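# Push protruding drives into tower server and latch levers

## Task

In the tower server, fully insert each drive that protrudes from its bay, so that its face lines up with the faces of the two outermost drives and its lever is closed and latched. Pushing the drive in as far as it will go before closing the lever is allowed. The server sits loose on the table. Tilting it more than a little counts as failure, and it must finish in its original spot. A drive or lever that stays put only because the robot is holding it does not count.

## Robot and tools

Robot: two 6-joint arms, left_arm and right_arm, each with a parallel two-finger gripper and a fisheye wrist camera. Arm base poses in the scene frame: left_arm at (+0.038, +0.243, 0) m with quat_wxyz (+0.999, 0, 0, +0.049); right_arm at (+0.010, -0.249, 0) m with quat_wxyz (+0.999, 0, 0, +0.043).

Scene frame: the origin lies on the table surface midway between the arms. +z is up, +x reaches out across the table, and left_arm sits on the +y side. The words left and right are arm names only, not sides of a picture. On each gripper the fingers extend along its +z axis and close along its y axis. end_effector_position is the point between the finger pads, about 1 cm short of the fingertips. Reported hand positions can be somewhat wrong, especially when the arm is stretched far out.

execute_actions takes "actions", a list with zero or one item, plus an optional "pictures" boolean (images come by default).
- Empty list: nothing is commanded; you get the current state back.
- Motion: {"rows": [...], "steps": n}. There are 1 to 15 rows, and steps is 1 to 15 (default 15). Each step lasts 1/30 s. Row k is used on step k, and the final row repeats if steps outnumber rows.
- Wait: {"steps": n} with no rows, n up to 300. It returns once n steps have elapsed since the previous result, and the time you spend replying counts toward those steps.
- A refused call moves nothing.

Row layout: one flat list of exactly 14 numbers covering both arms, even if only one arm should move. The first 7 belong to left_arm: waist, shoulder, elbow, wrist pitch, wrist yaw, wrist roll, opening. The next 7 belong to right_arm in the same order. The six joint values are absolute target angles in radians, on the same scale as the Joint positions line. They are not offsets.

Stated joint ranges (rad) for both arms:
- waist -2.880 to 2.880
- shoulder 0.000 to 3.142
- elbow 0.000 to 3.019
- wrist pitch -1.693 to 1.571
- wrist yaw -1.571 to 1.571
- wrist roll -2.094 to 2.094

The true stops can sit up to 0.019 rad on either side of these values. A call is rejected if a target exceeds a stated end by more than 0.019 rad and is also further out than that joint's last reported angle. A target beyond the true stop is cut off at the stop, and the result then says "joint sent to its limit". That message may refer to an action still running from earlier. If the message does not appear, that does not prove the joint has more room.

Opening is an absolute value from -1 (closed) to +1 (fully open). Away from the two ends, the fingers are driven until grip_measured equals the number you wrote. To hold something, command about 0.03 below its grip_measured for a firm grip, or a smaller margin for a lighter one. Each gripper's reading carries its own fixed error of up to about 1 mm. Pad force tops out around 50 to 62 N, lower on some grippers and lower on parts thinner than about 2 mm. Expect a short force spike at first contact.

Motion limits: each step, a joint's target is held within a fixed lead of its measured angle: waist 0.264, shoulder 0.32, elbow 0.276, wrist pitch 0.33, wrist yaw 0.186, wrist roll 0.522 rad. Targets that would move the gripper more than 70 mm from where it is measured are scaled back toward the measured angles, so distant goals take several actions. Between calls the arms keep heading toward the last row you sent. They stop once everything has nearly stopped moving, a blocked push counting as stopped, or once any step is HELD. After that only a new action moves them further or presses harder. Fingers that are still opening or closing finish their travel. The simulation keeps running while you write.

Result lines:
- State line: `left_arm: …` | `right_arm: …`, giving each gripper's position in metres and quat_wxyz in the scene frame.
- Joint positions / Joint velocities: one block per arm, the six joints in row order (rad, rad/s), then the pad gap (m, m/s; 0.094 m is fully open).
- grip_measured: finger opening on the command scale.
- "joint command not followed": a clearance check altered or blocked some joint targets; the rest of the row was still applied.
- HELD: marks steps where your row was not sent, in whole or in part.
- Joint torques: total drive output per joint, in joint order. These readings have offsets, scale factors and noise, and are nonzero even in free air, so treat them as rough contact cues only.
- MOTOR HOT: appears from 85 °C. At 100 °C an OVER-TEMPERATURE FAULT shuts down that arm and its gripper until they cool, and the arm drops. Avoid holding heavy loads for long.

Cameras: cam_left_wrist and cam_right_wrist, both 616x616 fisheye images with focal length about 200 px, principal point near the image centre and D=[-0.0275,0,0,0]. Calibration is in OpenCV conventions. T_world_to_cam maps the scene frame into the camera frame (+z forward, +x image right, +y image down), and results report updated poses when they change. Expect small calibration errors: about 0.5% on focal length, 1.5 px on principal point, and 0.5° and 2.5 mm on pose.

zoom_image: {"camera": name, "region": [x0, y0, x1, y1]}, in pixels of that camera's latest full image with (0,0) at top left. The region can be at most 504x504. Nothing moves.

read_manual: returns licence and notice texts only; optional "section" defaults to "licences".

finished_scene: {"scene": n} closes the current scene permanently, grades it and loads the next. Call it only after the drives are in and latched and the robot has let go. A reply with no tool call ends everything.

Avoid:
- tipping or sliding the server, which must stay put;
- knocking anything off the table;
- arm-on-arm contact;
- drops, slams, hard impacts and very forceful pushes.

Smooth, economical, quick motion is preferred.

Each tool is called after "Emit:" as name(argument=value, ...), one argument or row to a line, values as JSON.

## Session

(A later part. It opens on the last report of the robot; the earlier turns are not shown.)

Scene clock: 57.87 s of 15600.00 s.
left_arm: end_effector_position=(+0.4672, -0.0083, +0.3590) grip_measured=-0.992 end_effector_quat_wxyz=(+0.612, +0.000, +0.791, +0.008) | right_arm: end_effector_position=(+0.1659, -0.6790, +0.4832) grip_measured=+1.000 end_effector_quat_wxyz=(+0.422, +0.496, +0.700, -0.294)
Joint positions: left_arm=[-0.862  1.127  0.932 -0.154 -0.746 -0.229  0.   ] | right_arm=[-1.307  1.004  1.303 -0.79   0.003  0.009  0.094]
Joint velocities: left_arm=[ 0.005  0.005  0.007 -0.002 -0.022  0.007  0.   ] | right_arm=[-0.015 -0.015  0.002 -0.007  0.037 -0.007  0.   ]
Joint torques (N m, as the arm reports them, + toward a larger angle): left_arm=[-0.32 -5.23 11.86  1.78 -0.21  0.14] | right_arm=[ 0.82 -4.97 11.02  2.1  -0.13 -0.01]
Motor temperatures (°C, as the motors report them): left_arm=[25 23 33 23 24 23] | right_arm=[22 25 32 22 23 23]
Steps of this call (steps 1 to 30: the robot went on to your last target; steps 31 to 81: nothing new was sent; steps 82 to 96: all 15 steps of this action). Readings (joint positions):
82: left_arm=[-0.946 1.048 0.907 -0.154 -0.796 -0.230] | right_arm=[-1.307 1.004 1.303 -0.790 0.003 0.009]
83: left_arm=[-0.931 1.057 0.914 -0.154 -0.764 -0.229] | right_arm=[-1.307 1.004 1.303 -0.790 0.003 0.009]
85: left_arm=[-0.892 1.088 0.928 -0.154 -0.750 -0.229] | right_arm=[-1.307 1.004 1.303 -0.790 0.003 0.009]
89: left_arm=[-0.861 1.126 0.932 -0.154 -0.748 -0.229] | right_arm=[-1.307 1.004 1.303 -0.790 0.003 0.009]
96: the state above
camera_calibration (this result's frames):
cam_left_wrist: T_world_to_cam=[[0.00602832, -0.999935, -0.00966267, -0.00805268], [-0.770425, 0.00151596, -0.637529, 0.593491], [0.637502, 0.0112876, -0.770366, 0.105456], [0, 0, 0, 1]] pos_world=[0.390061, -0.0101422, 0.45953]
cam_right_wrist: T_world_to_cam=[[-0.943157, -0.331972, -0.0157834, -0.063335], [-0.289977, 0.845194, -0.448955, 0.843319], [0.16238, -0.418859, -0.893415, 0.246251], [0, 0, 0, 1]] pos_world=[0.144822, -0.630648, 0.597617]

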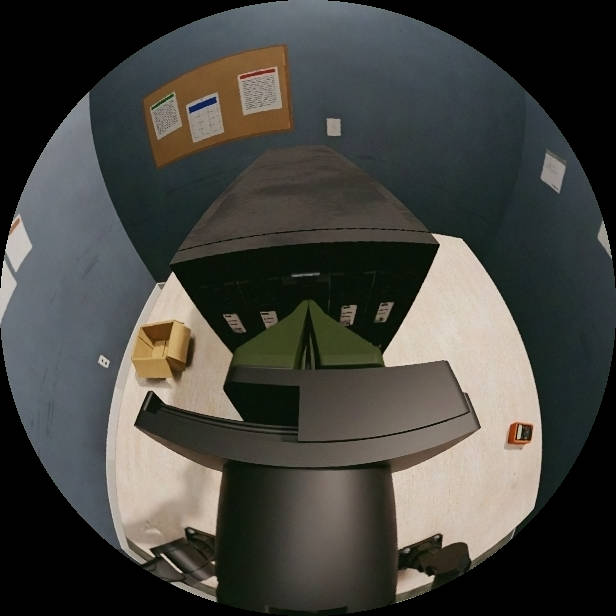

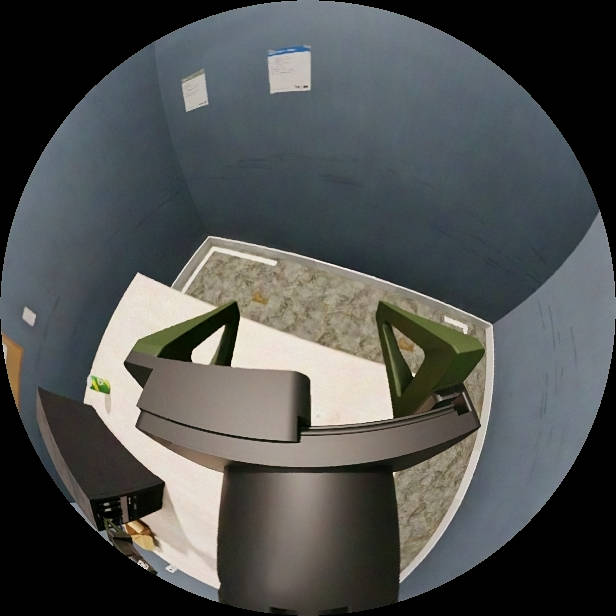

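Emit:
execute_actions(
  actions=[
    {"rows":[[-0.82,1.155,1.025,-0.15,-0.70,-0.21,-1,-1.3,1.0,1.3,-0.8,0,0,1]]},
  ],
)

Emit:
zoom_image(
  camera="cam_left_wrist",
  region=[200,200,420,380],
)

Scene clock: 60.77 s of 15600.00 s.
left_arm: end_effector_position=(+0.4703, -0.0127, +0.3598) grip_measured=-0.992 end_effector_quat_wxyz=(+0.609, +0.011, +0.793, -0.003) | right_arm: end_effector_position=(+0.1659, -0.6790, +0.4832) grip_measured=+1.000 end_effector_quat_wxyz=(+0.422, +0.496, +0.700, -0.294)
Joint positions: left_arm=[-0.854  1.131  0.939 -0.154 -0.707 -0.221  0.   ] | right_arm=[-1.307  1.004  1.303 -0.79   0.003  0.009  0.094]
Joint velocities: left_arm=[ 0.005  0.005  0.002  0.002 -0.066 -0.051 -0.   ] | right_arm=[-0.015 -0.015  0.017 -0.017  0.051  0.022  0.   ]
Joint torques (N m, as the arm reports them, + toward a larger angle): left_arm=[ 2.29 -3.46 14.28  1.83  0.04  0.15] | right_arm=[ 0.8  -4.96 11.02  2.1  -0.12 -0.01]
Motor temperatures (°C, as the motors report them): left_arm=[25 23 33 23 24 23] | right_arm=[22 25 32 22 23 23]
Steps of this call (steps 1 to 15: the robot went on to your last target; steps 16 to 72: nothing new was sent; steps 73 to 87: all 15 steps of this action). Readings (joint positions):
73: left_arm=[-0.859 1.128 0.934 -0.154 -0.725 -0.228] | right_arm=[-1.307 1.004 1.303 -0.790 0.003 0.009]
74: left_arm=[-0.854 1.131 0.938 -0.154 -0.709 -0.226] | right_arm=[-1.307 1.004 1.303 -0.790 0.003 0.009]
76: left_arm=[-0.854 1.131 0.939 -0.154 -0.707 -0.224] | right_arm=[-1.307 1.004 1.303 -0.790 0.003 0.009]
80: left_arm=[-0.854 1.131 0.939 -0.154 -0.707 -0.222] | right_arm=[-1.307 1.004 1.303 -0.790 0.003 0.009]
87: the state above
camera_calibration (this result's frames):
cam_left_wrist: T_world_to_cam=[[-0.0249685, -0.999675, -0.00519646, 0.000582472], [-0.774368, 0.0226281, -0.632331, 0.596617], [0.632243, -0.0117644, -0.774681, 0.10788], [0, 0, 0, 1]] pos_world=[0.393809, -0.0116489, 0.460835]
cam_right_wrist: T_world_to_cam=[[-0.943157, -0.331972, -0.0157834, -0.063335], [-0.289977, 0.845194, -0.448955, 0.843319], [0.16238, -0.418859, -0.893415, 0.246251], [0, 0, 0, 1]] pos_world=[0.144822, -0.630648, 0.597617]

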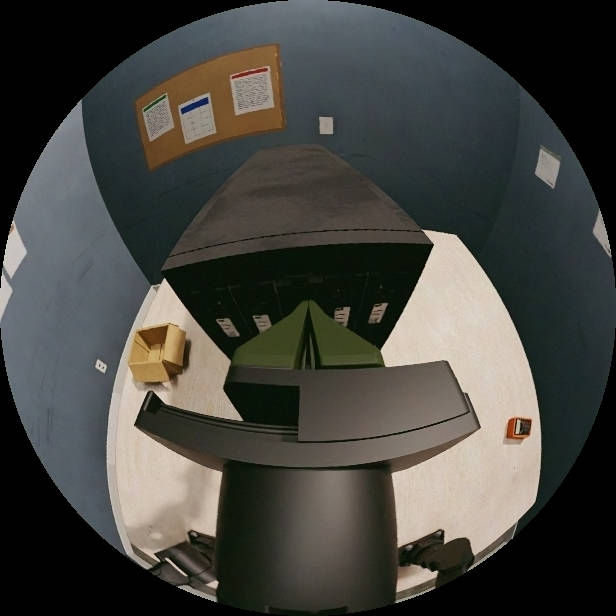

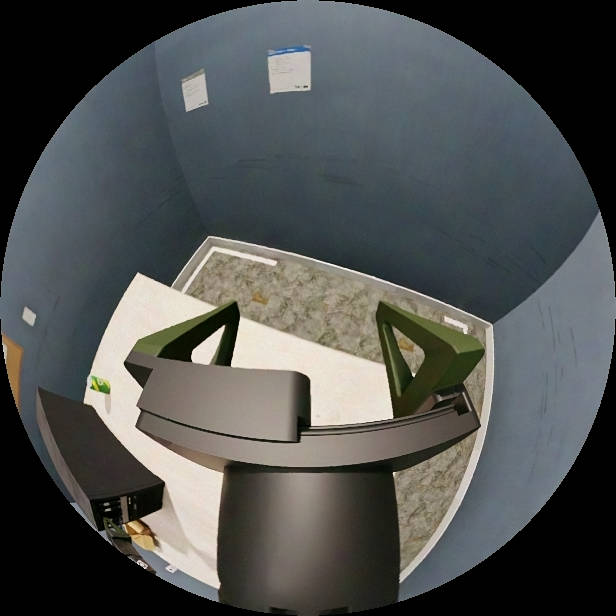

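Region (200, 200, 420, 380) of cam_left_wrist's 616x616 image, scaled by 2.291, with more detail than that image has; it fills the top 412 rows of this view, and the rest is white.

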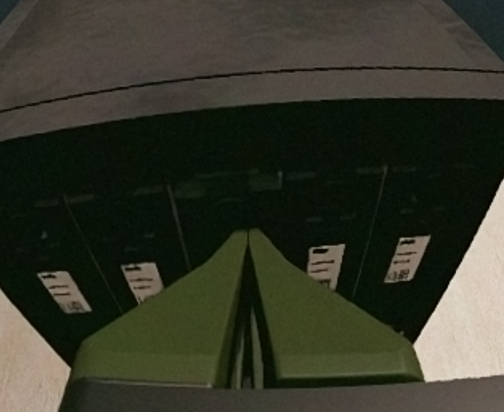

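Emit:
execute_actions(
  actions=[
    {"rows":[[-1.02,0.98,0.86,-0.15,-0.925,-0.22,-1,-1.3,1.0,1.3,-0.8,0,0,1]]},
  ],
)

Emit:
zoom_image(
  camera="cam_left_wrist",
  region=[200,160,420,380],
)

Scene clock: 63.10 s of 15600.00 s.
left_arm: end_effector_position=(+0.3955, -0.0065, +0.3842) grip_measured=-0.992 end_effector_quat_wxyz=(+0.645, -0.004, +0.764, +0.006) | right_arm: end_effector_position=(+0.1659, -0.6790, +0.4832) grip_measured=+1.000 end_effector_quat_wxyz=(+0.422, +0.496, +0.700, -0.294)
Joint positions: left_arm=[-1.025  0.971  0.845 -0.154 -0.924 -0.221  0.   ] | right_arm=[-1.307  1.004  1.303 -0.79   0.003  0.009  0.094]
Joint velocities: left_arm=[-0.005  0.073  0.002 -0.002 -0.007 -0.037  0.   ] | right_arm=[-0.015  0.005 -0.012 -0.012  0.022  0.051  0.   ]
Joint torques (N m, as the arm reports them, + toward a larger angle): left_arm=[-0.68 -2.1   9.37  1.71 -0.36  0.08] | right_arm=[ 0.8  -4.94 11.01  2.09 -0.13 -0.01]
Motor temperatures (°C, as the motors report them): left_arm=[25 23 34 23 24 23] | right_arm=[22 25 32 22 23 23]
Steps of this call (steps 1 to 15: the robot went on to your last target; steps 16 to 55: nothing new was sent; steps 56 to 70: all 15 steps of this action). Readings (joint positions):
56: left_arm=[-0.871 1.122 0.929 -0.154 -0.782 -0.221] | right_arm=[-1.307 1.004 1.303 -0.790 0.003 0.009]
57: left_arm=[-0.901 1.104 0.906 -0.154 -0.865 -0.221] | right_arm=[-1.307 1.004 1.303 -0.790 0.003 0.009]
59: left_arm=[-0.981 1.044 0.858 -0.154 -0.913 -0.221] | right_arm=[-1.307 1.004 1.303 -0.790 0.003 0.009]
63: left_arm=[-1.042 0.969 0.845 -0.154 -0.921 -0.221] | right_arm=[-1.307 1.004 1.303 -0.790 0.003 0.009]
70: the state above
camera_calibration (this result's frames):
cam_left_wrist: T_world_to_cam=[[0.0110906, -0.999937, -0.00197274, -0.0105119], [-0.71243, -0.0065174, -0.701713, 0.55598], [0.701655, 0.00918785, -0.712457, 0.122889], [0, 0, 0, 1]] pos_world=[0.309988, -0.00801675, 0.477671]
cam_right_wrist: T_world_to_cam=[[-0.943157, -0.331972, -0.0157834, -0.063335], [-0.289977, 0.845194, -0.448955, 0.843319], [0.16238, -0.418859, -0.893415, 0.246251], [0, 0, 0, 1]] pos_world=[0.144822, -0.630648, 0.597617]

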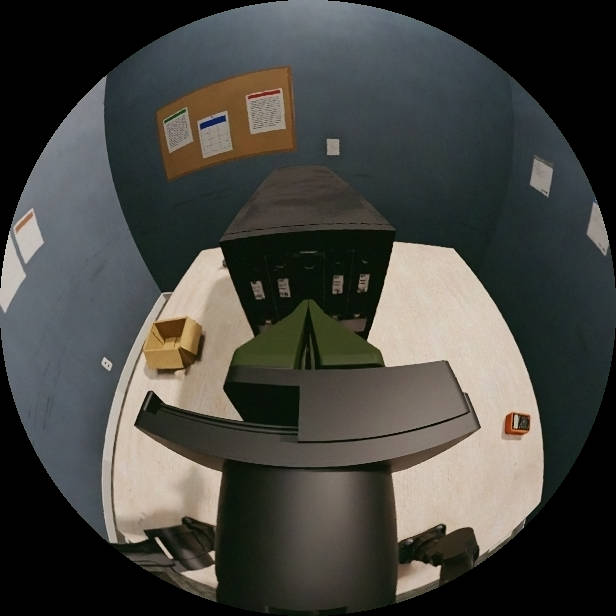

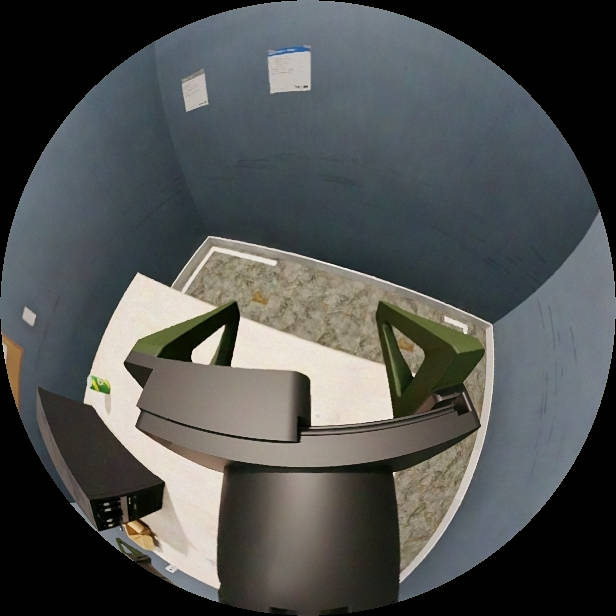

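Region (200, 160, 420, 380) of cam_left_wrist's 616x616 image, scaled by 2.291, with more detail than that image has.

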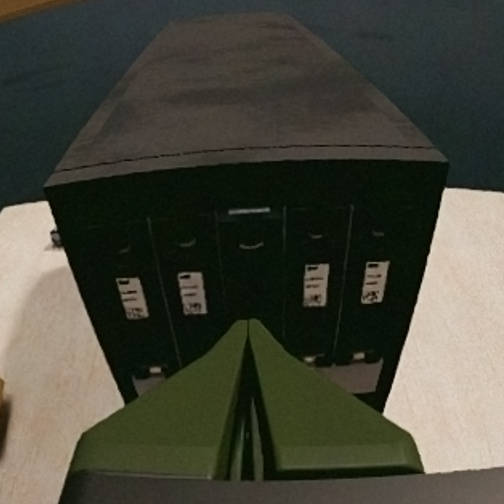

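Emit:
execute_actions(
  actions=[
    {"rows":[[-1.035,0.98,0.76,-0.08,-0.925,-0.15,-1,-1.3,1.0,1.3,-0.8,0,0,1]]},
  ],
)

Emit:
zoom_image(
  camera="cam_left_wrist",
  region=[200,160,420,380],
)

Scene clock: 65.67 s of 15600.00 s.
left_arm: end_effector_position=(+0.3909, -0.0025, +0.3344) grip_measured=-0.992 end_effector_quat_wxyz=(+0.630, +0.036, +0.775, +0.043) | right_arm: end_effector_position=(+0.1659, -0.6790, +0.4832) grip_measured=+1.000 end_effector_quat_wxyz=(+0.422, +0.496, +0.700, -0.294)
Joint positions: left_arm=[-1.028  0.984  0.748 -0.107 -0.924 -0.162  0.   ] | right_arm=[-1.307  1.004  1.303 -0.79   0.003  0.009  0.094]
Joint velocities: left_arm=[-0.015 -0.005  0.007 -0.012 -0.081  0.022  0.001] | right_arm=[-0.015 -0.005 -0.007 -0.007 -0.051  0.051  0.   ]
Joint torques (N m, as the arm reports them, + toward a larger angle): left_arm=[-1.35 -4.26  9.02  2.64 -0.37  0.17] | right_arm=[ 0.79 -4.96 11.02  2.1  -0.13 -0.01]
Motor temperatures (°C, as the motors report them): left_arm=[25 23 34 23 24 23] | right_arm=[22 25 32 22 23 23]
Steps of this call (steps 1 to 15: the robot went on to your last target; steps 16 to 62: nothing new was sent; steps 63 to 77: all 15 steps of this action). Readings (joint positions):
63: left_arm=[-1.025 0.977 0.836 -0.141 -0.924 -0.211] | right_arm=[-1.307 1.004 1.303 -0.790 0.003 0.009]
64: left_arm=[-1.026 0.974 0.818 -0.120 -0.924 -0.202] | right_arm=[-1.307 1.004 1.303 -0.790 0.003 0.009]
66: left_arm=[-1.027 0.972 0.781 -0.109 -0.924 -0.187] | right_arm=[-1.307 1.004 1.303 -0.790 0.003 0.009]
70: left_arm=[-1.028 0.982 0.748 -0.109 -0.924 -0.171] | right_arm=[-1.307 1.004 1.303 -0.790 0.003 0.009]
77: the state above
camera_calibration (this result's frames):
cam_left_wrist: T_world_to_cam=[[-0.0049366, -0.99395, -0.109722, 0.0357918], [-0.738369, 0.077619, -0.669915, 0.517496], [0.674379, 0.0777081, -0.734285, 0.108708], [0, 0, 0, 1]] pos_world=[0.308969, -0.0130397, 0.430428]
cam_right_wrist: T_world_to_cam=[[-0.943157, -0.331972, -0.0157834, -0.063335], [-0.289977, 0.845194, -0.448955, 0.843319], [0.16238, -0.418859, -0.893415, 0.246251], [0, 0, 0, 1]] pos_world=[0.144822, -0.630648, 0.597617]

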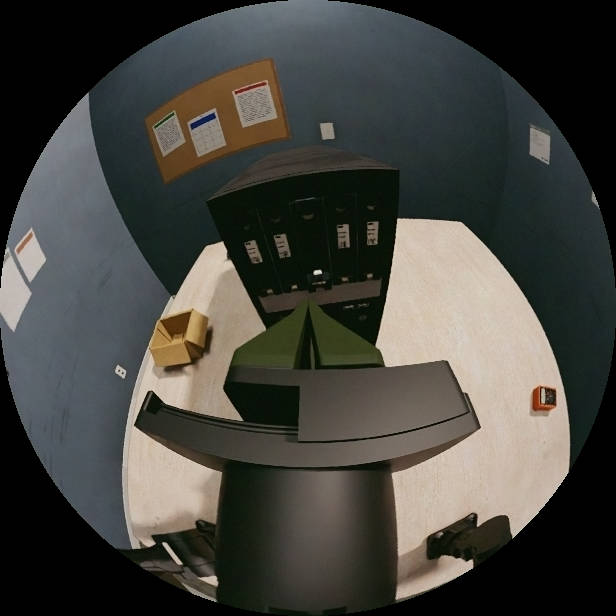

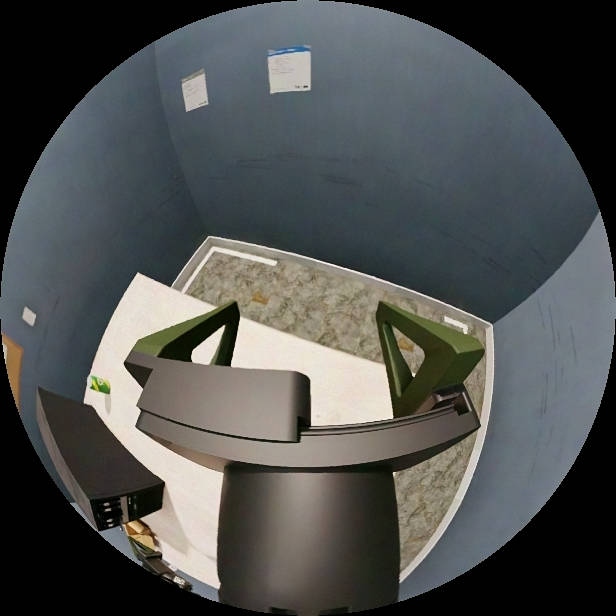

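Region (200, 160, 420, 380) of cam_left_wrist's 616x616 image, scaled by 2.291, with more detail than that image has.

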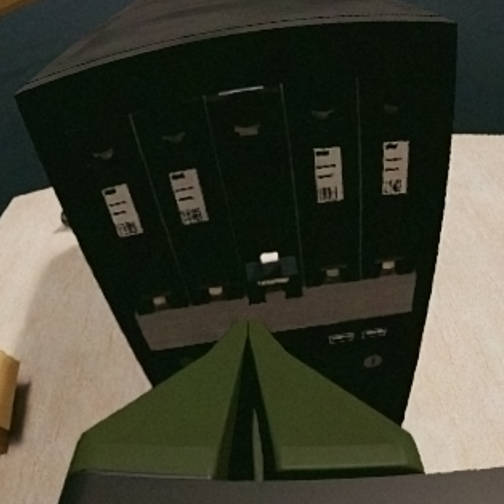

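Emit:
execute_actions(
  actions=[
    {"rows":[[-1.05,0.99,0.75,-0.08,-0.925,-0.23,-1,-1.3,1.0,1.3,-0.8,0,0,1],[-1.05,0.99,0.75,-0.08,-0.925,-0.23,-1,-1.3,1.0,1.3,-0.8,0,0,1],[-1.05,0.99,0.75,-0.08,-0.925,-0.23,-1,-1.3,1.0,1.3,-0.8,0,0,1],[-1.05,0.99,0.75,-0.08,-0.925,-0.23,-1,-1.3,1.0,1.3,-0.8,0,0,1],[-1.05,0.99,0.75,-0.08,-0.925,-0.23,-1,-1.3,1.0,1.3,-0.8,0,0,1],[-0.97,1.06,0.815,-0.08,-0.84,-0.22,-1,-1.3,1.0,1.3,-0.8,0,0,1]]},
  ],
)

Emit:
zoom_image(
  camera="cam_left_wrist",
  region=[200,160,420,380],
)

Scene clock: 69.03 s of 15600.00 s.
left_arm: end_effector_position=(+0.4172, -0.0089, +0.3034) grip_measured=-0.992 end_effector_quat_wxyz=(+0.604, +0.037, +0.795, +0.037) | right_arm: end_effector_position=(+0.1659, -0.6790, +0.4832) grip_measured=+1.000 end_effector_quat_wxyz=(+0.422, +0.496, +0.700, -0.294)
Joint positions: left_arm=[-0.967  1.072  0.762 -0.103 -0.841 -0.208  0.   ] | right_arm=[-1.307  1.004  1.303 -0.79   0.003  0.009  0.094]
Joint velocities: left_arm=[-0.005 -0.005 -0.002  0.007  0.007  0.051 -0.   ] | right_arm=[-0.005  0.005  0.012  0.002 -0.022  0.022  0.   ]
Joint torques (N m, as the arm reports them, + toward a larger angle): left_arm=[-1.26 -5.26 11.69  2.56 -0.29 -0.03] | right_arm=[ 0.79 -4.98 11.02  2.09 -0.13 -0.01]
Motor temperatures (°C, as the motors report them): left_arm=[25 23 33 23 24 23] | right_arm=[22 25 32 22 23 23]
Steps of this call (steps 1 to 15: the robot went on to your last target; steps 16 to 86: nothing new was sent; steps 87 to 101: all 15 steps of this action). Readings (joint positions):
87: left_arm=[-1.029 0.984 0.748 -0.107 -0.924 -0.169] | right_arm=[-1.307 1.004 1.303 -0.790 0.003 0.009]
88: left_arm=[-1.032 0.984 0.748 -0.107 -0.924 -0.179] | right_arm=[-1.307 1.004 1.303 -0.790 0.003 0.009]
90: left_arm=[-1.039 0.984 0.748 -0.107 -0.924 -0.194] | right_arm=[-1.307 1.004 1.303 -0.790 0.003 0.009]
94: left_arm=[-1.008 1.012 0.758 -0.104 -0.848 -0.205] | right_arm=[-1.307 1.004 1.303 -0.790 0.003 0.009]
101: the state above
camera_calibration (this result's frames):
cam_left_wrist: T_world_to_cam=[[-0.0173651, -0.994852, -0.0998419, 0.0282809], [-0.780826, 0.0758642, -0.620126, 0.519261], [0.624507, 0.0671906, -0.778123, 0.102783], [0, 0, 0, 1]] pos_world=[0.341755, -0.0181641, 0.404809]
cam_right_wrist: T_world_to_cam=[[-0.943157, -0.331972, -0.0157834, -0.063335], [-0.289977, 0.845194, -0.448955, 0.843319], [0.16238, -0.418859, -0.893415, 0.246251], [0, 0, 0, 1]] pos_world=[0.144822, -0.630648, 0.597617]

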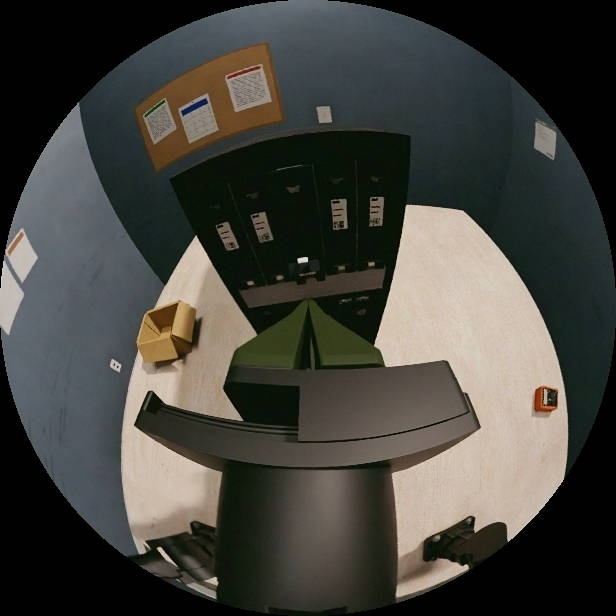

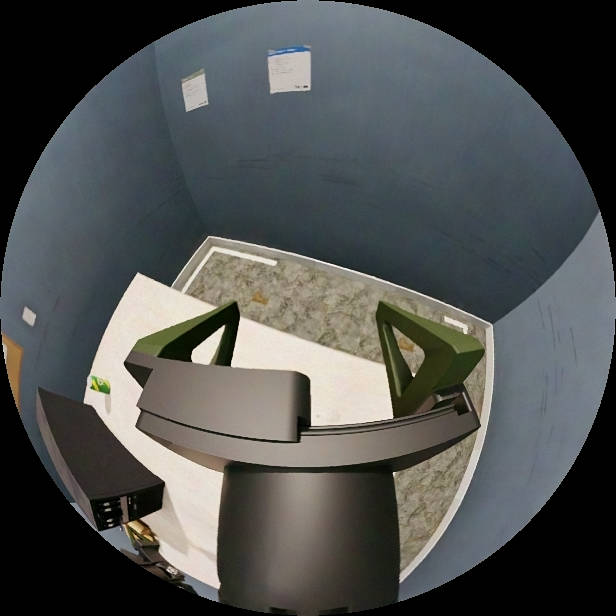

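Region (200, 160, 420, 380) of cam_left_wrist's 616x616 image, scaled by 2.291, with more detail than that image has.

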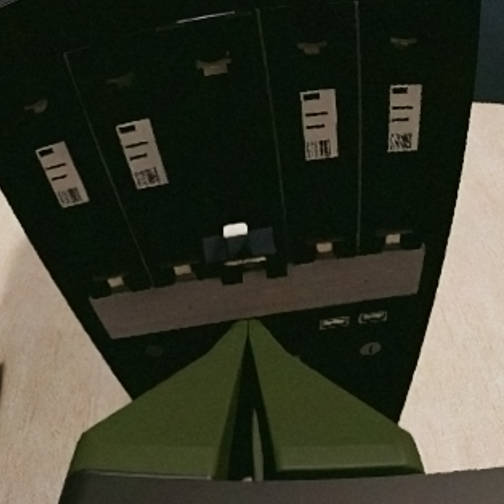

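Emit:
execute_actions(
  actions=[
    {"rows":[[-0.97,1.06,0.845,-0.1,-0.84,-0.3,-1,-1.3,1.0,1.3,-0.8,0,0,1]]},
  ],
  pictures=false,
)

Emit:
execute_actions(
  actions=[
    {"rows":[[-0.925,1.1,0.875,-0.1,-0.795,-0.3,-1,-1.3,1.0,1.3,-0.8,0,0,1]]},
  ],
)

Emit:
zoom_image(
  camera="cam_left_wrist",
  region=[200,160,420,380],
)

Scene clock: 74.93 s of 15600.00 s.
left_arm: end_effector_position=(+0.4200, -0.0122, +0.3178) grip_measured=-0.992 end_effector_quat_wxyz=(+0.612, -0.001, +0.791, +0.005) | right_arm: end_effector_position=(+0.1659, -0.6790, +0.4832) grip_measured=+1.000 end_effector_quat_wxyz=(+0.422, +0.496, +0.700, -0.294)
Joint positions: left_arm=[-0.967  1.07   0.787 -0.103 -0.841 -0.287  0.   ] | right_arm=[-1.307  1.004  1.303 -0.79   0.003  0.009  0.094]
Joint velocities: left_arm=[ 0.005 -0.005  0.017  0.012 -0.007 -0.066 -0.   ] | right_arm=[ 0.005 -0.015 -0.027  0.012  0.022 -0.007  0.   ]
Joint torques (N m, as the arm reports them, + toward a larger angle): left_arm=[-1.2  -4.63 12.04  1.63 -0.29 -0.1 ] | right_arm=[ 0.8  -4.95 11.02  2.1  -0.13 -0.01]
Motor temperatures (°C, as the motors report them): left_arm=[25 23 34 23 24 23] | right_arm=[22 25 32 22 23 23]
Steps of this call (steps 1 to 15: the robot went on to your last target; steps 16 to 90: nothing new was sent; then 2.40 s passed at rest; steps 91 to 105: all 15 steps of this action). Readings (joint positions):
91: left_arm=[-0.967 1.070 0.764 -0.103 -0.841 -0.222] | right_arm=[-1.307 1.004 1.303 -0.790 0.003 0.009]
92: left_arm=[-0.967 1.070 0.766 -0.103 -0.841 -0.235] | right_arm=[-1.307 1.004 1.303 -0.790 0.003 0.009]
94: left_arm=[-0.967 1.070 0.775 -0.103 -0.841 -0.255] | right_arm=[-1.307 1.004 1.303 -0.790 0.003 0.009]
98: left_arm=[-0.967 1.070 0.787 -0.103 -0.841 -0.276] | right_arm=[-1.307 1.004 1.303 -0.790 0.003 0.009]
105: the state above

Scene clock: 75.43 s of 15600.00 s.
left_arm: end_effector_position=(+0.4352, -0.0127, +0.3167) grip_measured=-0.992 end_effector_quat_wxyz=(+0.606, -0.003, +0.796, -0.001) | right_arm: end_effector_position=(+0.1659, -0.6790, +0.4832) grip_measured=+1.000 end_effector_quat_wxyz=(+0.422, +0.496, +0.700, -0.294)
Joint positions: left_arm=[-0.93   1.098  0.812 -0.103 -0.796 -0.29   0.   ] | right_arm=[-1.307  1.004  1.303 -0.79   0.003  0.009  0.094]
Joint velocities: left_arm=[-0.015 -0.005  0.002  0.012 -0.066  0.022 -0.001] | right_arm=[ 0.015 -0.015  0.002 -0.007 -0.037  0.007  0.   ]
Joint torques (N m, as the arm reports them, + toward a larger angle): left_arm=[-0.17 -4.42 12.47  1.69 -0.28 -0.04] | right_arm=[ 0.78 -4.97 11.02  2.1  -0.13 -0.01]
Motor temperatures (°C, as the motors report them): left_arm=[25 23 34 23 24 23] | right_arm=[22 25 32 22 23 23]
Steps of this call (steps 1 to 15: all 15 steps of this action). Readings (joint positions):
1: left_arm=[-0.964 1.071 0.789 -0.103 -0.820 -0.288] | right_arm=[-1.307 1.004 1.303 -0.790 0.003 0.009]
2: left_arm=[-0.957 1.075 0.794 -0.103 -0.805 -0.288] | right_arm=[-1.307 1.004 1.303 -0.790 0.003 0.009]
4: left_arm=[-0.941 1.086 0.807 -0.103 -0.797 -0.289] | right_arm=[-1.307 1.004 1.303 -0.790 0.003 0.009]
8: left_arm=[-0.930 1.098 0.812 -0.103 -0.796 -0.290] | right_arm=[-1.307 1.004 1.303 -0.790 0.003 0.009]
15: the state above
camera_calibration (this result's frames):
cam_left_wrist: T_world_to_cam=[[-0.000337292, -0.999972, 0.00743239, -0.0152717], [-0.779879, -0.00438911, -0.625915, 0.542255], [0.62593, -0.00600748, -0.779856, 0.101143], [0, 0, 0, 1]] pos_world=[0.35958, -0.0122836, 0.418397]
cam_right_wrist: T_world_to_cam=[[-0.943157, -0.331972, -0.0157834, -0.063335], [-0.289977, 0.845194, -0.448955, 0.843319], [0.16238, -0.418859, -0.893415, 0.246251], [0, 0, 0, 1]] pos_world=[0.144822, -0.630648, 0.597617]

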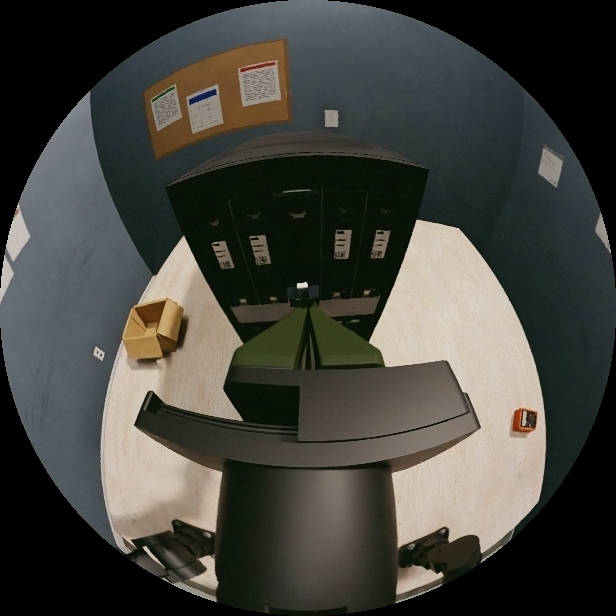

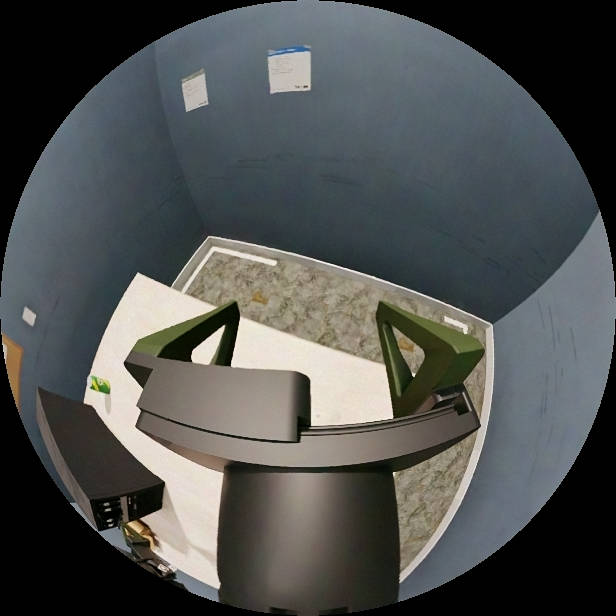

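Region (200, 160, 420, 380) of cam_left_wrist's 616x616 image, scaled by 2.291, with more detail than that image has.

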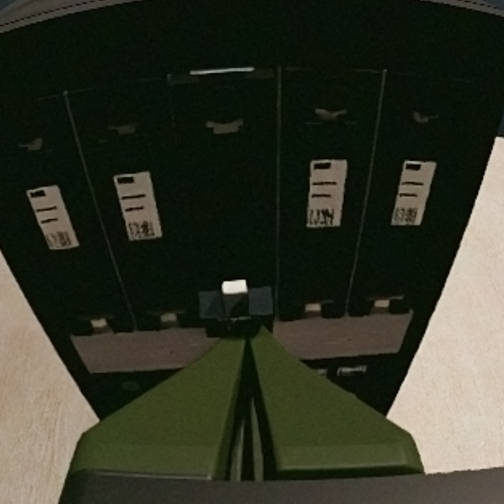

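Emit:
execute_actions(
  actions=[
    {"rows":[[-0.87,1.14,0.91,-0.1,-0.75,-0.3,-1,-1.3,1.0,1.3,-0.8,0,0,1]]},
  ],
)

Emit:
zoom_image(
  camera="cam_left_wrist",
  region=[200,160,420,380],
)

Scene clock: 77.60 s of 15600.00 s.
left_arm: end_effector_position=(+0.4554, -0.0105, +0.3107) grip_measured=-0.992 end_effector_quat_wxyz=(+0.596, -0.005, +0.803, -0.001) | right_arm: end_effector_position=(+0.1659, -0.6790, +0.4832) grip_measured=+1.000 end_effector_quat_wxyz=(+0.422, +0.496, +0.700, -0.294)
Joint positions: left_arm=[-0.883  1.14   0.839 -0.103 -0.748 -0.291  0.   ] | right_arm=[-1.307  1.004  1.303 -0.79   0.003  0.009  0.094]
Joint velocities: left_arm=[ 0.005  0.005  0.002  0.002  0.007  0.007 -0.002] | right_arm=[-0.005 -0.005  0.017 -0.007 -0.037 -0.022  0.   ]
Joint torques (N m, as the arm reports them, + toward a larger angle): left_arm=[-0.04 -4.77 12.88  1.69 -0.4  -0.04] | right_arm=[ 0.8  -4.95 11.02  2.1  -0.13 -0.01]
Motor temperatures (°C, as the motors report them): left_arm=[25 24 35 23 24 23] | right_arm=[22 25 32 22 23 23]
Steps of this call (steps 1 to 15: the robot went on to your last target; steps 16 to 50: nothing new was sent; steps 51 to 65: all 15 steps of this action). Readings (joint positions):
51: left_arm=[-0.926 1.101 0.813 -0.103 -0.775 -0.290] | right_arm=[-1.307 1.004 1.303 -0.790 0.003 0.009]
52: left_arm=[-0.917 1.106 0.820 -0.103 -0.759 -0.290] | right_arm=[-1.307 1.004 1.303 -0.790 0.003 0.009]
54: left_arm=[-0.894 1.124 0.834 -0.103 -0.750 -0.290] | right_arm=[-1.307 1.004 1.303 -0.790 0.003 0.009]
58: left_arm=[-0.883 1.140 0.839 -0.103 -0.749 -0.291] | right_arm=[-1.307 1.004 1.303 -0.790 0.003 0.009]
65: the state above
camera_calibration (this result's frames):
cam_left_wrist: T_world_to_cam=[[0.0034049, -0.999943, 0.0100789, -0.0155795], [-0.794411, -0.0088265, -0.607316, 0.555076], [0.607371, -0.00593898, -0.794396, 0.0968044], [0, 0, 0, 1]] pos_world=[0.382216, -0.0101044, 0.414165]
cam_right_wrist: T_world_to_cam=[[-0.943157, -0.331972, -0.0157834, -0.063335], [-0.289977, 0.845194, -0.448955, 0.843319], [0.16238, -0.418859, -0.893415, 0.246251], [0, 0, 0, 1]] pos_world=[0.144822, -0.630648, 0.597617]

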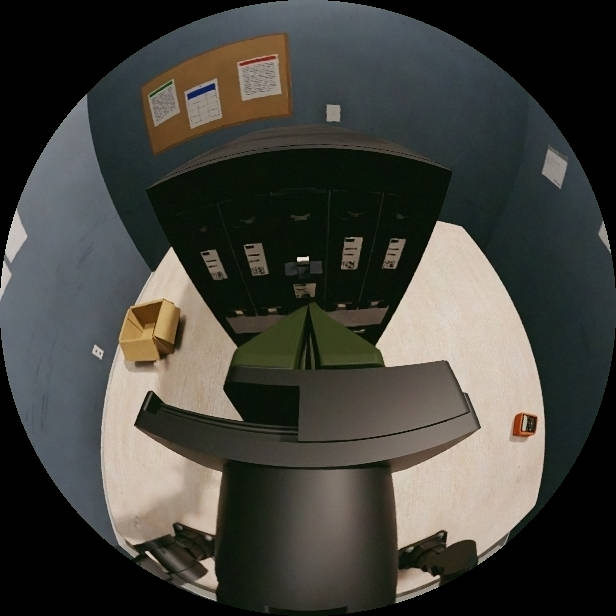

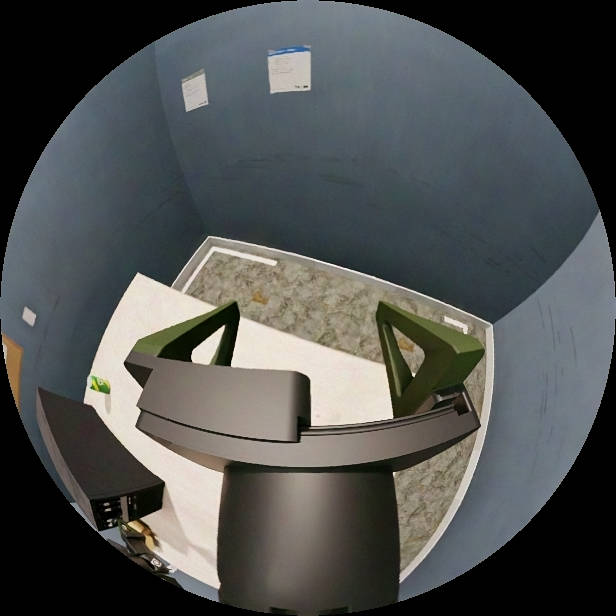

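Region (200, 160, 420, 380) of cam_left_wrist's 616x616 image, scaled by 2.291, with more detail than that image has.

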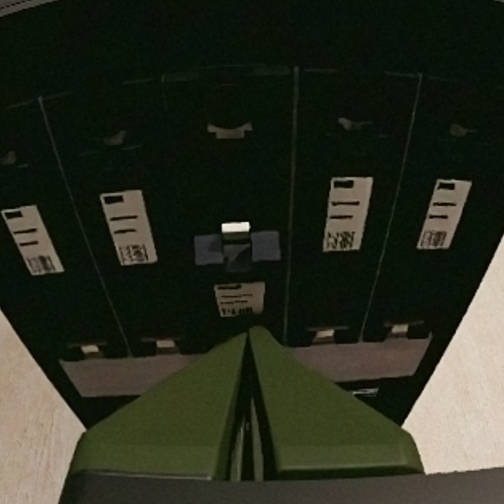

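Emit:
execute_actions(
  actions=[
    {"rows":[[-0.83,1.17,0.985,-0.13,-0.705,-0.3,-1,-1.3,1.0,1.3,-0.8,0,0,1]]},
  ],
)

Emit:
zoom_image(
  camera="cam_left_wrist",
  region=[200,160,420,380],
)

Scene clock: 79.57 s of 15600.00 s.
left_arm: end_effector_position=(+0.4736, -0.0154, +0.3242) grip_measured=-0.992 end_effector_quat_wxyz=(+0.593, -0.005, +0.805, -0.011) | right_arm: end_effector_position=(+0.1659, -0.6790, +0.4832) grip_measured=+1.000 end_effector_quat_wxyz=(+0.422, +0.496, +0.700, -0.294)
Joint positions: left_arm=[-0.852  1.17   0.901 -0.129 -0.702 -0.292  0.   ] | right_arm=[-1.307  1.004  1.303 -0.79   0.003  0.009  0.094]
Joint velocities: left_arm=[ 0.005 -0.005  0.012 -0.007 -0.007  0.007 -0.001] | right_arm=[-0.005  0.005 -0.002 -0.007  0.007  0.051  0.   ]
Joint torques (N m, as the arm reports them, + toward a larger angle): left_arm=[ 1.05 -5.42 13.9   1.56 -0.48 -0.01] | right_arm=[ 0.8  -4.97 11.01  2.1  -0.13 -0.01]
Motor temperatures (°C, as the motors report them): left_arm=[25 24 35 23 24 23] | right_arm=[22 25 32 22 23 23]
Steps of this call (steps 1 to 15: the robot went on to your last target; steps 16 to 44: nothing new was sent; steps 45 to 59: all 15 steps of this action). Readings (joint positions):
45: left_arm=[-0.880 1.141 0.844 -0.109 -0.728 -0.291] | right_arm=[-1.307 1.004 1.303 -0.790 0.003 0.009]
46: left_arm=[-0.874 1.147 0.854 -0.120 -0.714 -0.291] | right_arm=[-1.307 1.004 1.303 -0.790 0.003 0.009]
48: left_arm=[-0.860 1.162 0.877 -0.128 -0.703 -0.291] | right_arm=[-1.307 1.004 1.303 -0.790 0.003 0.009]
52: left_arm=[-0.852 1.171 0.899 -0.129 -0.702 -0.292] | right_arm=[-1.307 1.004 1.303 -0.790 0.003 0.009]
59: the state above
camera_calibration (this result's frames):
cam_left_wrist: T_world_to_cam=[[-0.00776532, -0.999582, 0.0278622, -0.0211621], [-0.799691, -0.0105208, -0.60032, 0.577893], [0.600362, -0.0269428, -0.799274, 0.100985], [0, 0, 0, 1]] pos_world=[0.401344, -0.0123525, 0.428225]
cam_right_wrist: T_world_to_cam=[[-0.943157, -0.331972, -0.0157834, -0.063335], [-0.289977, 0.845194, -0.448955, 0.843319], [0.16238, -0.418859, -0.893415, 0.246251], [0, 0, 0, 1]] pos_world=[0.144822, -0.630648, 0.597617]

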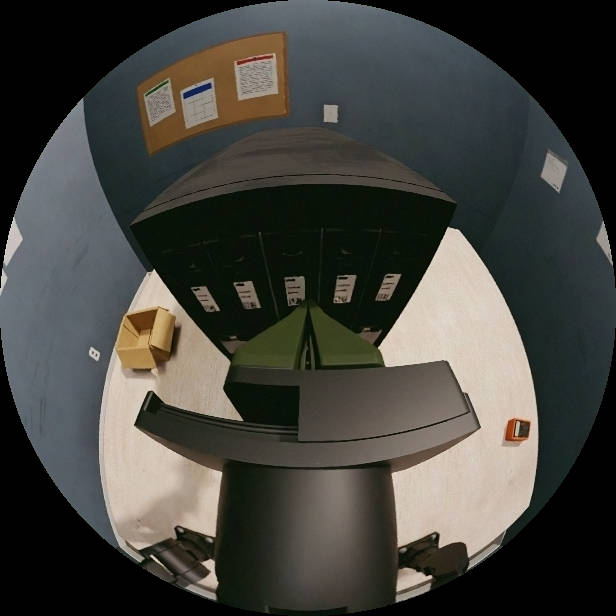

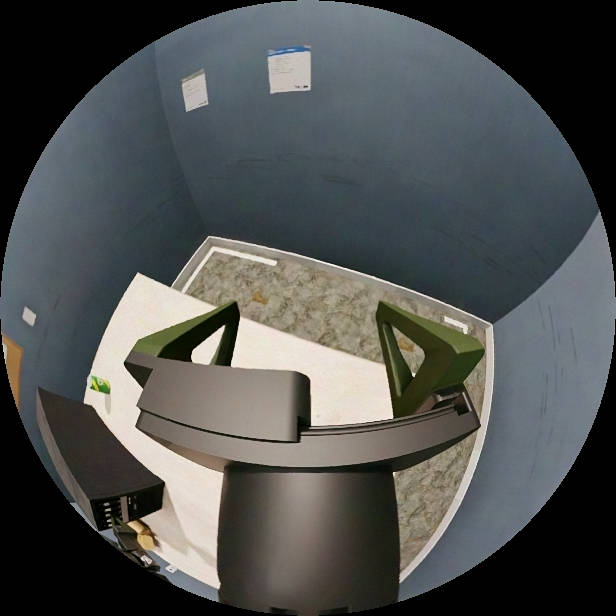

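Region (200, 160, 420, 380) of cam_left_wrist's 616x616 image, scaled by 2.291, with more detail than that image has.

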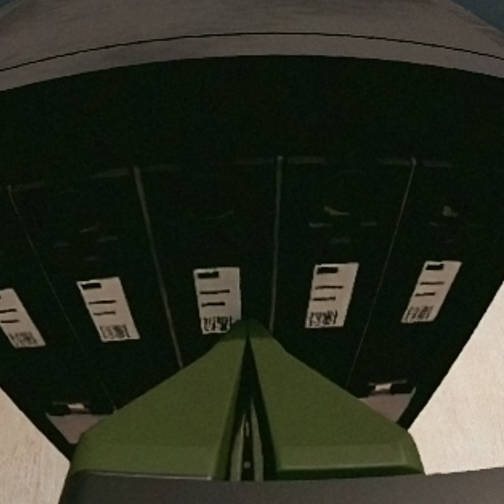

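Emit:
execute_actions(
  actions=[
    {"rows":[[-0.95,1.06,0.86,-0.08,-0.84,-0.3,-1,-1.3,1.0,1.3,-0.8,0,0,1]]},
  ],
)

Emit:
zoom_image(
  camera="cam_left_wrist",
  region=[200,140,420,340],
)

Scene clock: 81.90 s of 15600.00 s.
left_arm: end_effector_position=(+0.4266, -0.0137, +0.3601) grip_measured=-0.993 end_effector_quat_wxyz=(+0.632, -0.025, +0.774, -0.019) | right_arm: end_effector_position=(+0.1659, -0.6790, +0.4832) grip_measured=+1.000 end_effector_quat_wxyz=(+0.422, +0.496, +0.700, -0.294)
Joint positions: left_arm=[-0.957  1.053  0.851 -0.102 -0.839 -0.292  0.   ] | right_arm=[-1.307  1.004  1.303 -0.79   0.003  0.009  0.094]
Joint velocities: left_arm=[ 0.005  0.024  0.007 -0.012  0.066 -0.037 -0.   ] | right_arm=[-0.024  0.005 -0.017 -0.002  0.095 -0.022  0.   ]
Joint torques (N m, as the arm reports them, + toward a larger angle): left_arm=[-0.13 -3.27  8.99  2.5  -0.35  0.  ] | right_arm=[ 0.83 -4.96 11.02  2.1  -0.13 -0.01]
Motor temperatures (°C, as the motors report them): left_arm=[25 24 36 23 24 23] | right_arm=[22 25 32 22 23 23]
Steps of this call (steps 1 to 15: the robot went on to your last target; steps 16 to 55: nothing new was sent; steps 56 to 70: all 15 steps of this action). Readings (joint positions):
56: left_arm=[-0.864 1.164 0.894 -0.126 -0.762 -0.292] | right_arm=[-1.307 1.004 1.303 -0.790 0.003 0.009]
57: left_arm=[-0.882 1.151 0.881 -0.119 -0.810 -0.292] | right_arm=[-1.307 1.004 1.303 -0.790 0.003 0.009]
59: left_arm=[-0.927 1.108 0.856 -0.116 -0.833 -0.292] | right_arm=[-1.307 1.004 1.303 -0.790 0.003 0.009]
63: left_arm=[-0.960 1.053 0.851 -0.105 -0.837 -0.292] | right_arm=[-1.307 1.004 1.303 -0.790 0.003 0.009]
70: the state above
camera_calibration (this result's frames):
cam_left_wrist: T_world_to_cam=[[0.0111048, -0.997894, 0.0639115, -0.0417576], [-0.73538, -0.0514596, -0.675698, 0.56107], [0.677564, -0.0394957, -0.734402, 0.101507], [0, 0, 0, 1]] pos_world=[0.344286, -0.00878812, 0.45633]
cam_right_wrist: T_world_to_cam=[[-0.943157, -0.331972, -0.0157834, -0.063335], [-0.289977, 0.845194, -0.448955, 0.843319], [0.16238, -0.418859, -0.893415, 0.246251], [0, 0, 0, 1]] pos_world=[0.144822, -0.630648, 0.597617]

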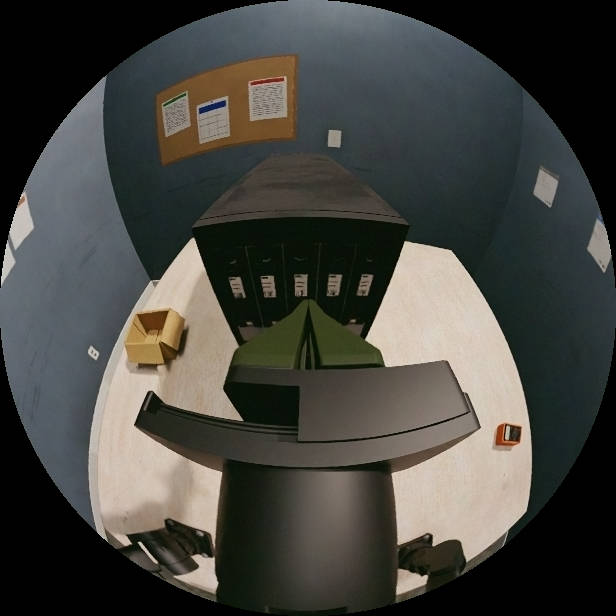

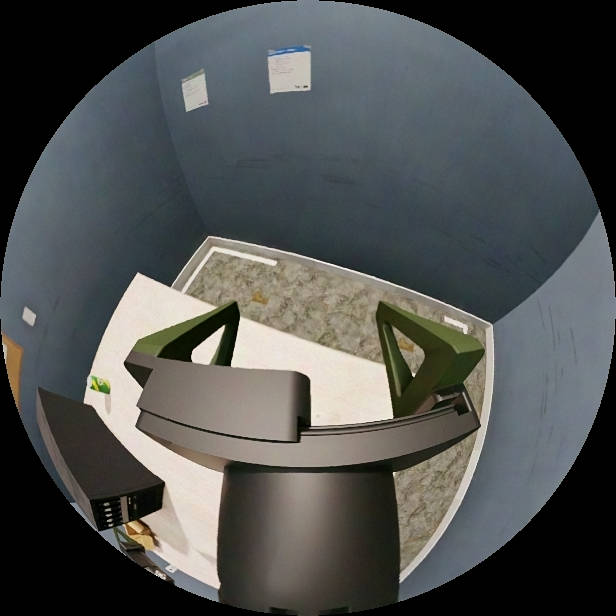

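Region (200, 140, 420, 340) of cam_left_wrist's 616x616 image, scaled by 2.291, with more detail than that image has; it fills the top 458 rows of this view, and the rest is white.

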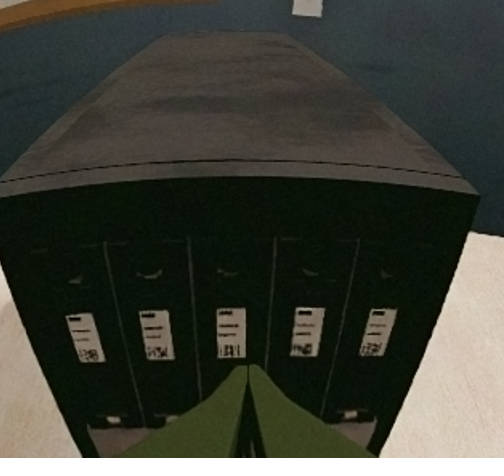

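Emit:
execute_actions(
  actions=[
    {"rows":[[-0.93,1.1,0.86,-0.11,-0.80,-0.3,-1,-1.3,1.0,1.3,-0.8,0,0,1],[-0.93,1.1,0.86,-0.11,-0.80,-0.3,-1,-1.3,1.0,1.3,-0.8,0,0,1],[-0.93,1.1,0.86,-0.11,-0.80,-0.3,-1,-1.3,1.0,1.3,-0.8,0,0,1],[-0.9,1.12,0.9,-0.12,-0.77,-0.3,-1,-1.3,1.0,1.3,-0.8,0,0,1],[-0.9,1.12,0.9,-0.12,-0.77,-0.3,-1,-1.3,1.0,1.3,-0.8,0,0,1],[-0.9,1.12,0.9,-0.12,-0.77,-0.3,-1,-1.3,1.0,1.3,-0.8,0,0,1],[-0.86,1.15,0.96,-0.13,-0.74,-0.3,-1,-1.3,1.0,1.3,-0.8,0,0,1],[-0.86,1.15,0.96,-0.13,-0.74,-0.3,-1,-1.3,1.0,1.3,-0.8,0,0,1],[-0.86,1.15,0.96,-0.13,-0.74,-0.3,-1,-1.3,1.0,1.3,-0.8,0,0,1],[-0.81,1.18,1.01,-0.13,-0.70,-0.3,-1,-1.3,1.0,1.3,-0.8,0,0,1]]},
  ],
)

Emit:
zoom_image(
  camera="cam_left_wrist",
  region=[200,160,420,380],
)

Scene clock: 88.50 s of 15600.00 s.
left_arm: end_effector_position=(+0.4749, -0.0147, +0.3290) grip_measured=-0.993 end_effector_quat_wxyz=(+0.594, -0.008, +0.804, -0.013) | right_arm: end_effector_position=(+0.1659, -0.6790, +0.4832) grip_measured=+1.000 end_effector_quat_wxyz=(+0.422, +0.496, +0.700, -0.294)
Joint positions: left_arm=[-0.848  1.168  0.909 -0.134 -0.699 -0.293  0.   ] | right_arm=[-1.307  1.004  1.303 -0.79   0.003  0.009  0.094]
Joint velocities: left_arm=[-0.024 -0.005 -0.007 -0.012 -0.037  0.066  0.001] | right_arm=[ 0.005 -0.005  0.017 -0.007 -0.022  0.051  0.   ]
Joint torques (N m, as the arm reports them, + toward a larger angle): left_arm=[ 2.71 -4.56 15.26  1.76 -0.31 -0.02] | right_arm=[ 0.8  -4.98 11.02  2.09 -0.13 -0.01]
Motor temperatures (°C, as the motors report them): left_arm=[25 24 35 23 24 23] | right_arm=[22 25 33 22 23 23]
Steps of this call (steps 1 to 15: the robot went on to your last target; steps 16 to 90: nothing new was sent; then 3.10 s passed at rest; steps 91 to 105: all 15 steps of this action). Readings (joint positions):
91: left_arm=[-0.955 1.056 0.851 -0.102 -0.822 -0.292] | right_arm=[-1.307 1.004 1.303 -0.790 0.003 0.009]
92: left_arm=[-0.951 1.061 0.851 -0.102 -0.809 -0.292] | right_arm=[-1.307 1.004 1.303 -0.790 0.003 0.009]
94: left_arm=[-0.939 1.077 0.851 -0.103 -0.789 -0.292] | right_arm=[-1.307 1.004 1.303 -0.790 0.003 0.009]
98: left_arm=[-0.894 1.125 0.862 -0.112 -0.747 -0.292] | right_arm=[-1.307 1.004 1.303 -0.790 0.003 0.009]
105: the state above
camera_calibration (this result's frames):
cam_left_wrist: T_world_to_cam=[[-0.00621657, -0.99942, 0.0334844, -0.0231314], [-0.797528, -0.015245, -0.603089, 0.581623], [0.60325, -0.0304539, -0.796971, 0.101936], [0, 0, 0, 1]] pos_world=[0.402224, -0.0111467, 0.432785]
cam_right_wrist: T_world_to_cam=[[-0.943157, -0.331972, -0.0157834, -0.063335], [-0.289977, 0.845194, -0.448955, 0.843319], [0.16238, -0.418859, -0.893415, 0.246251], [0, 0, 0, 1]] pos_world=[0.144822, -0.630648, 0.597617]

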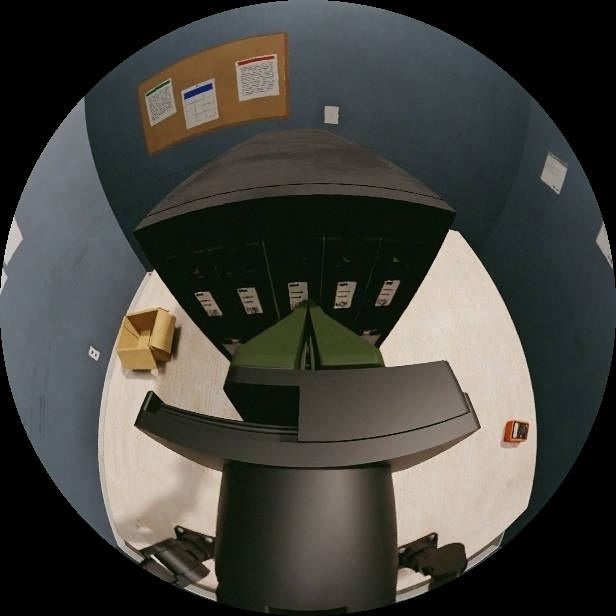

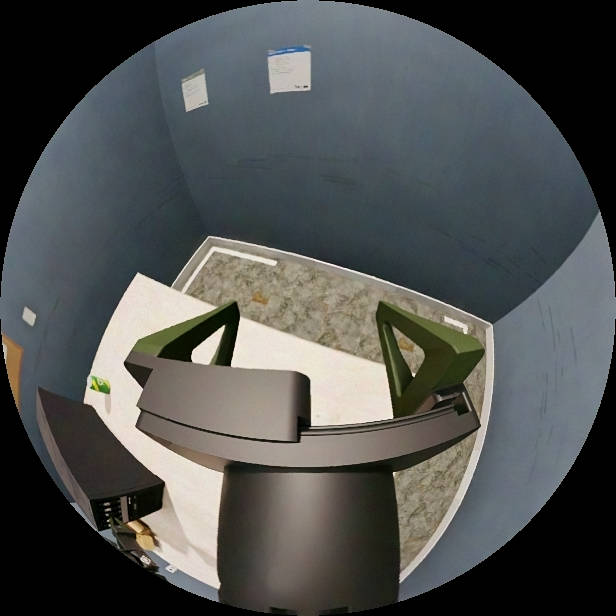

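Region (200, 160, 420, 380) of cam_left_wrist's 616x616 image, scaled by 2.291, with more detail than that image has.

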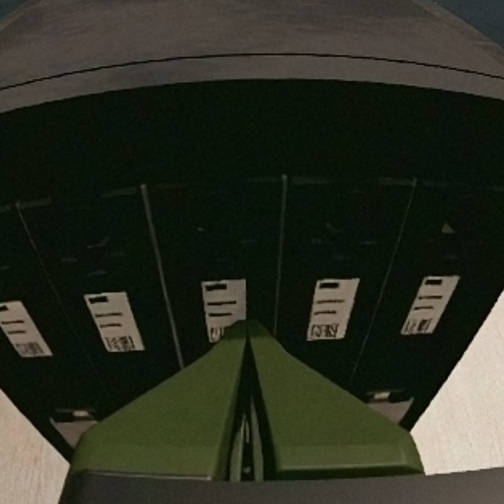

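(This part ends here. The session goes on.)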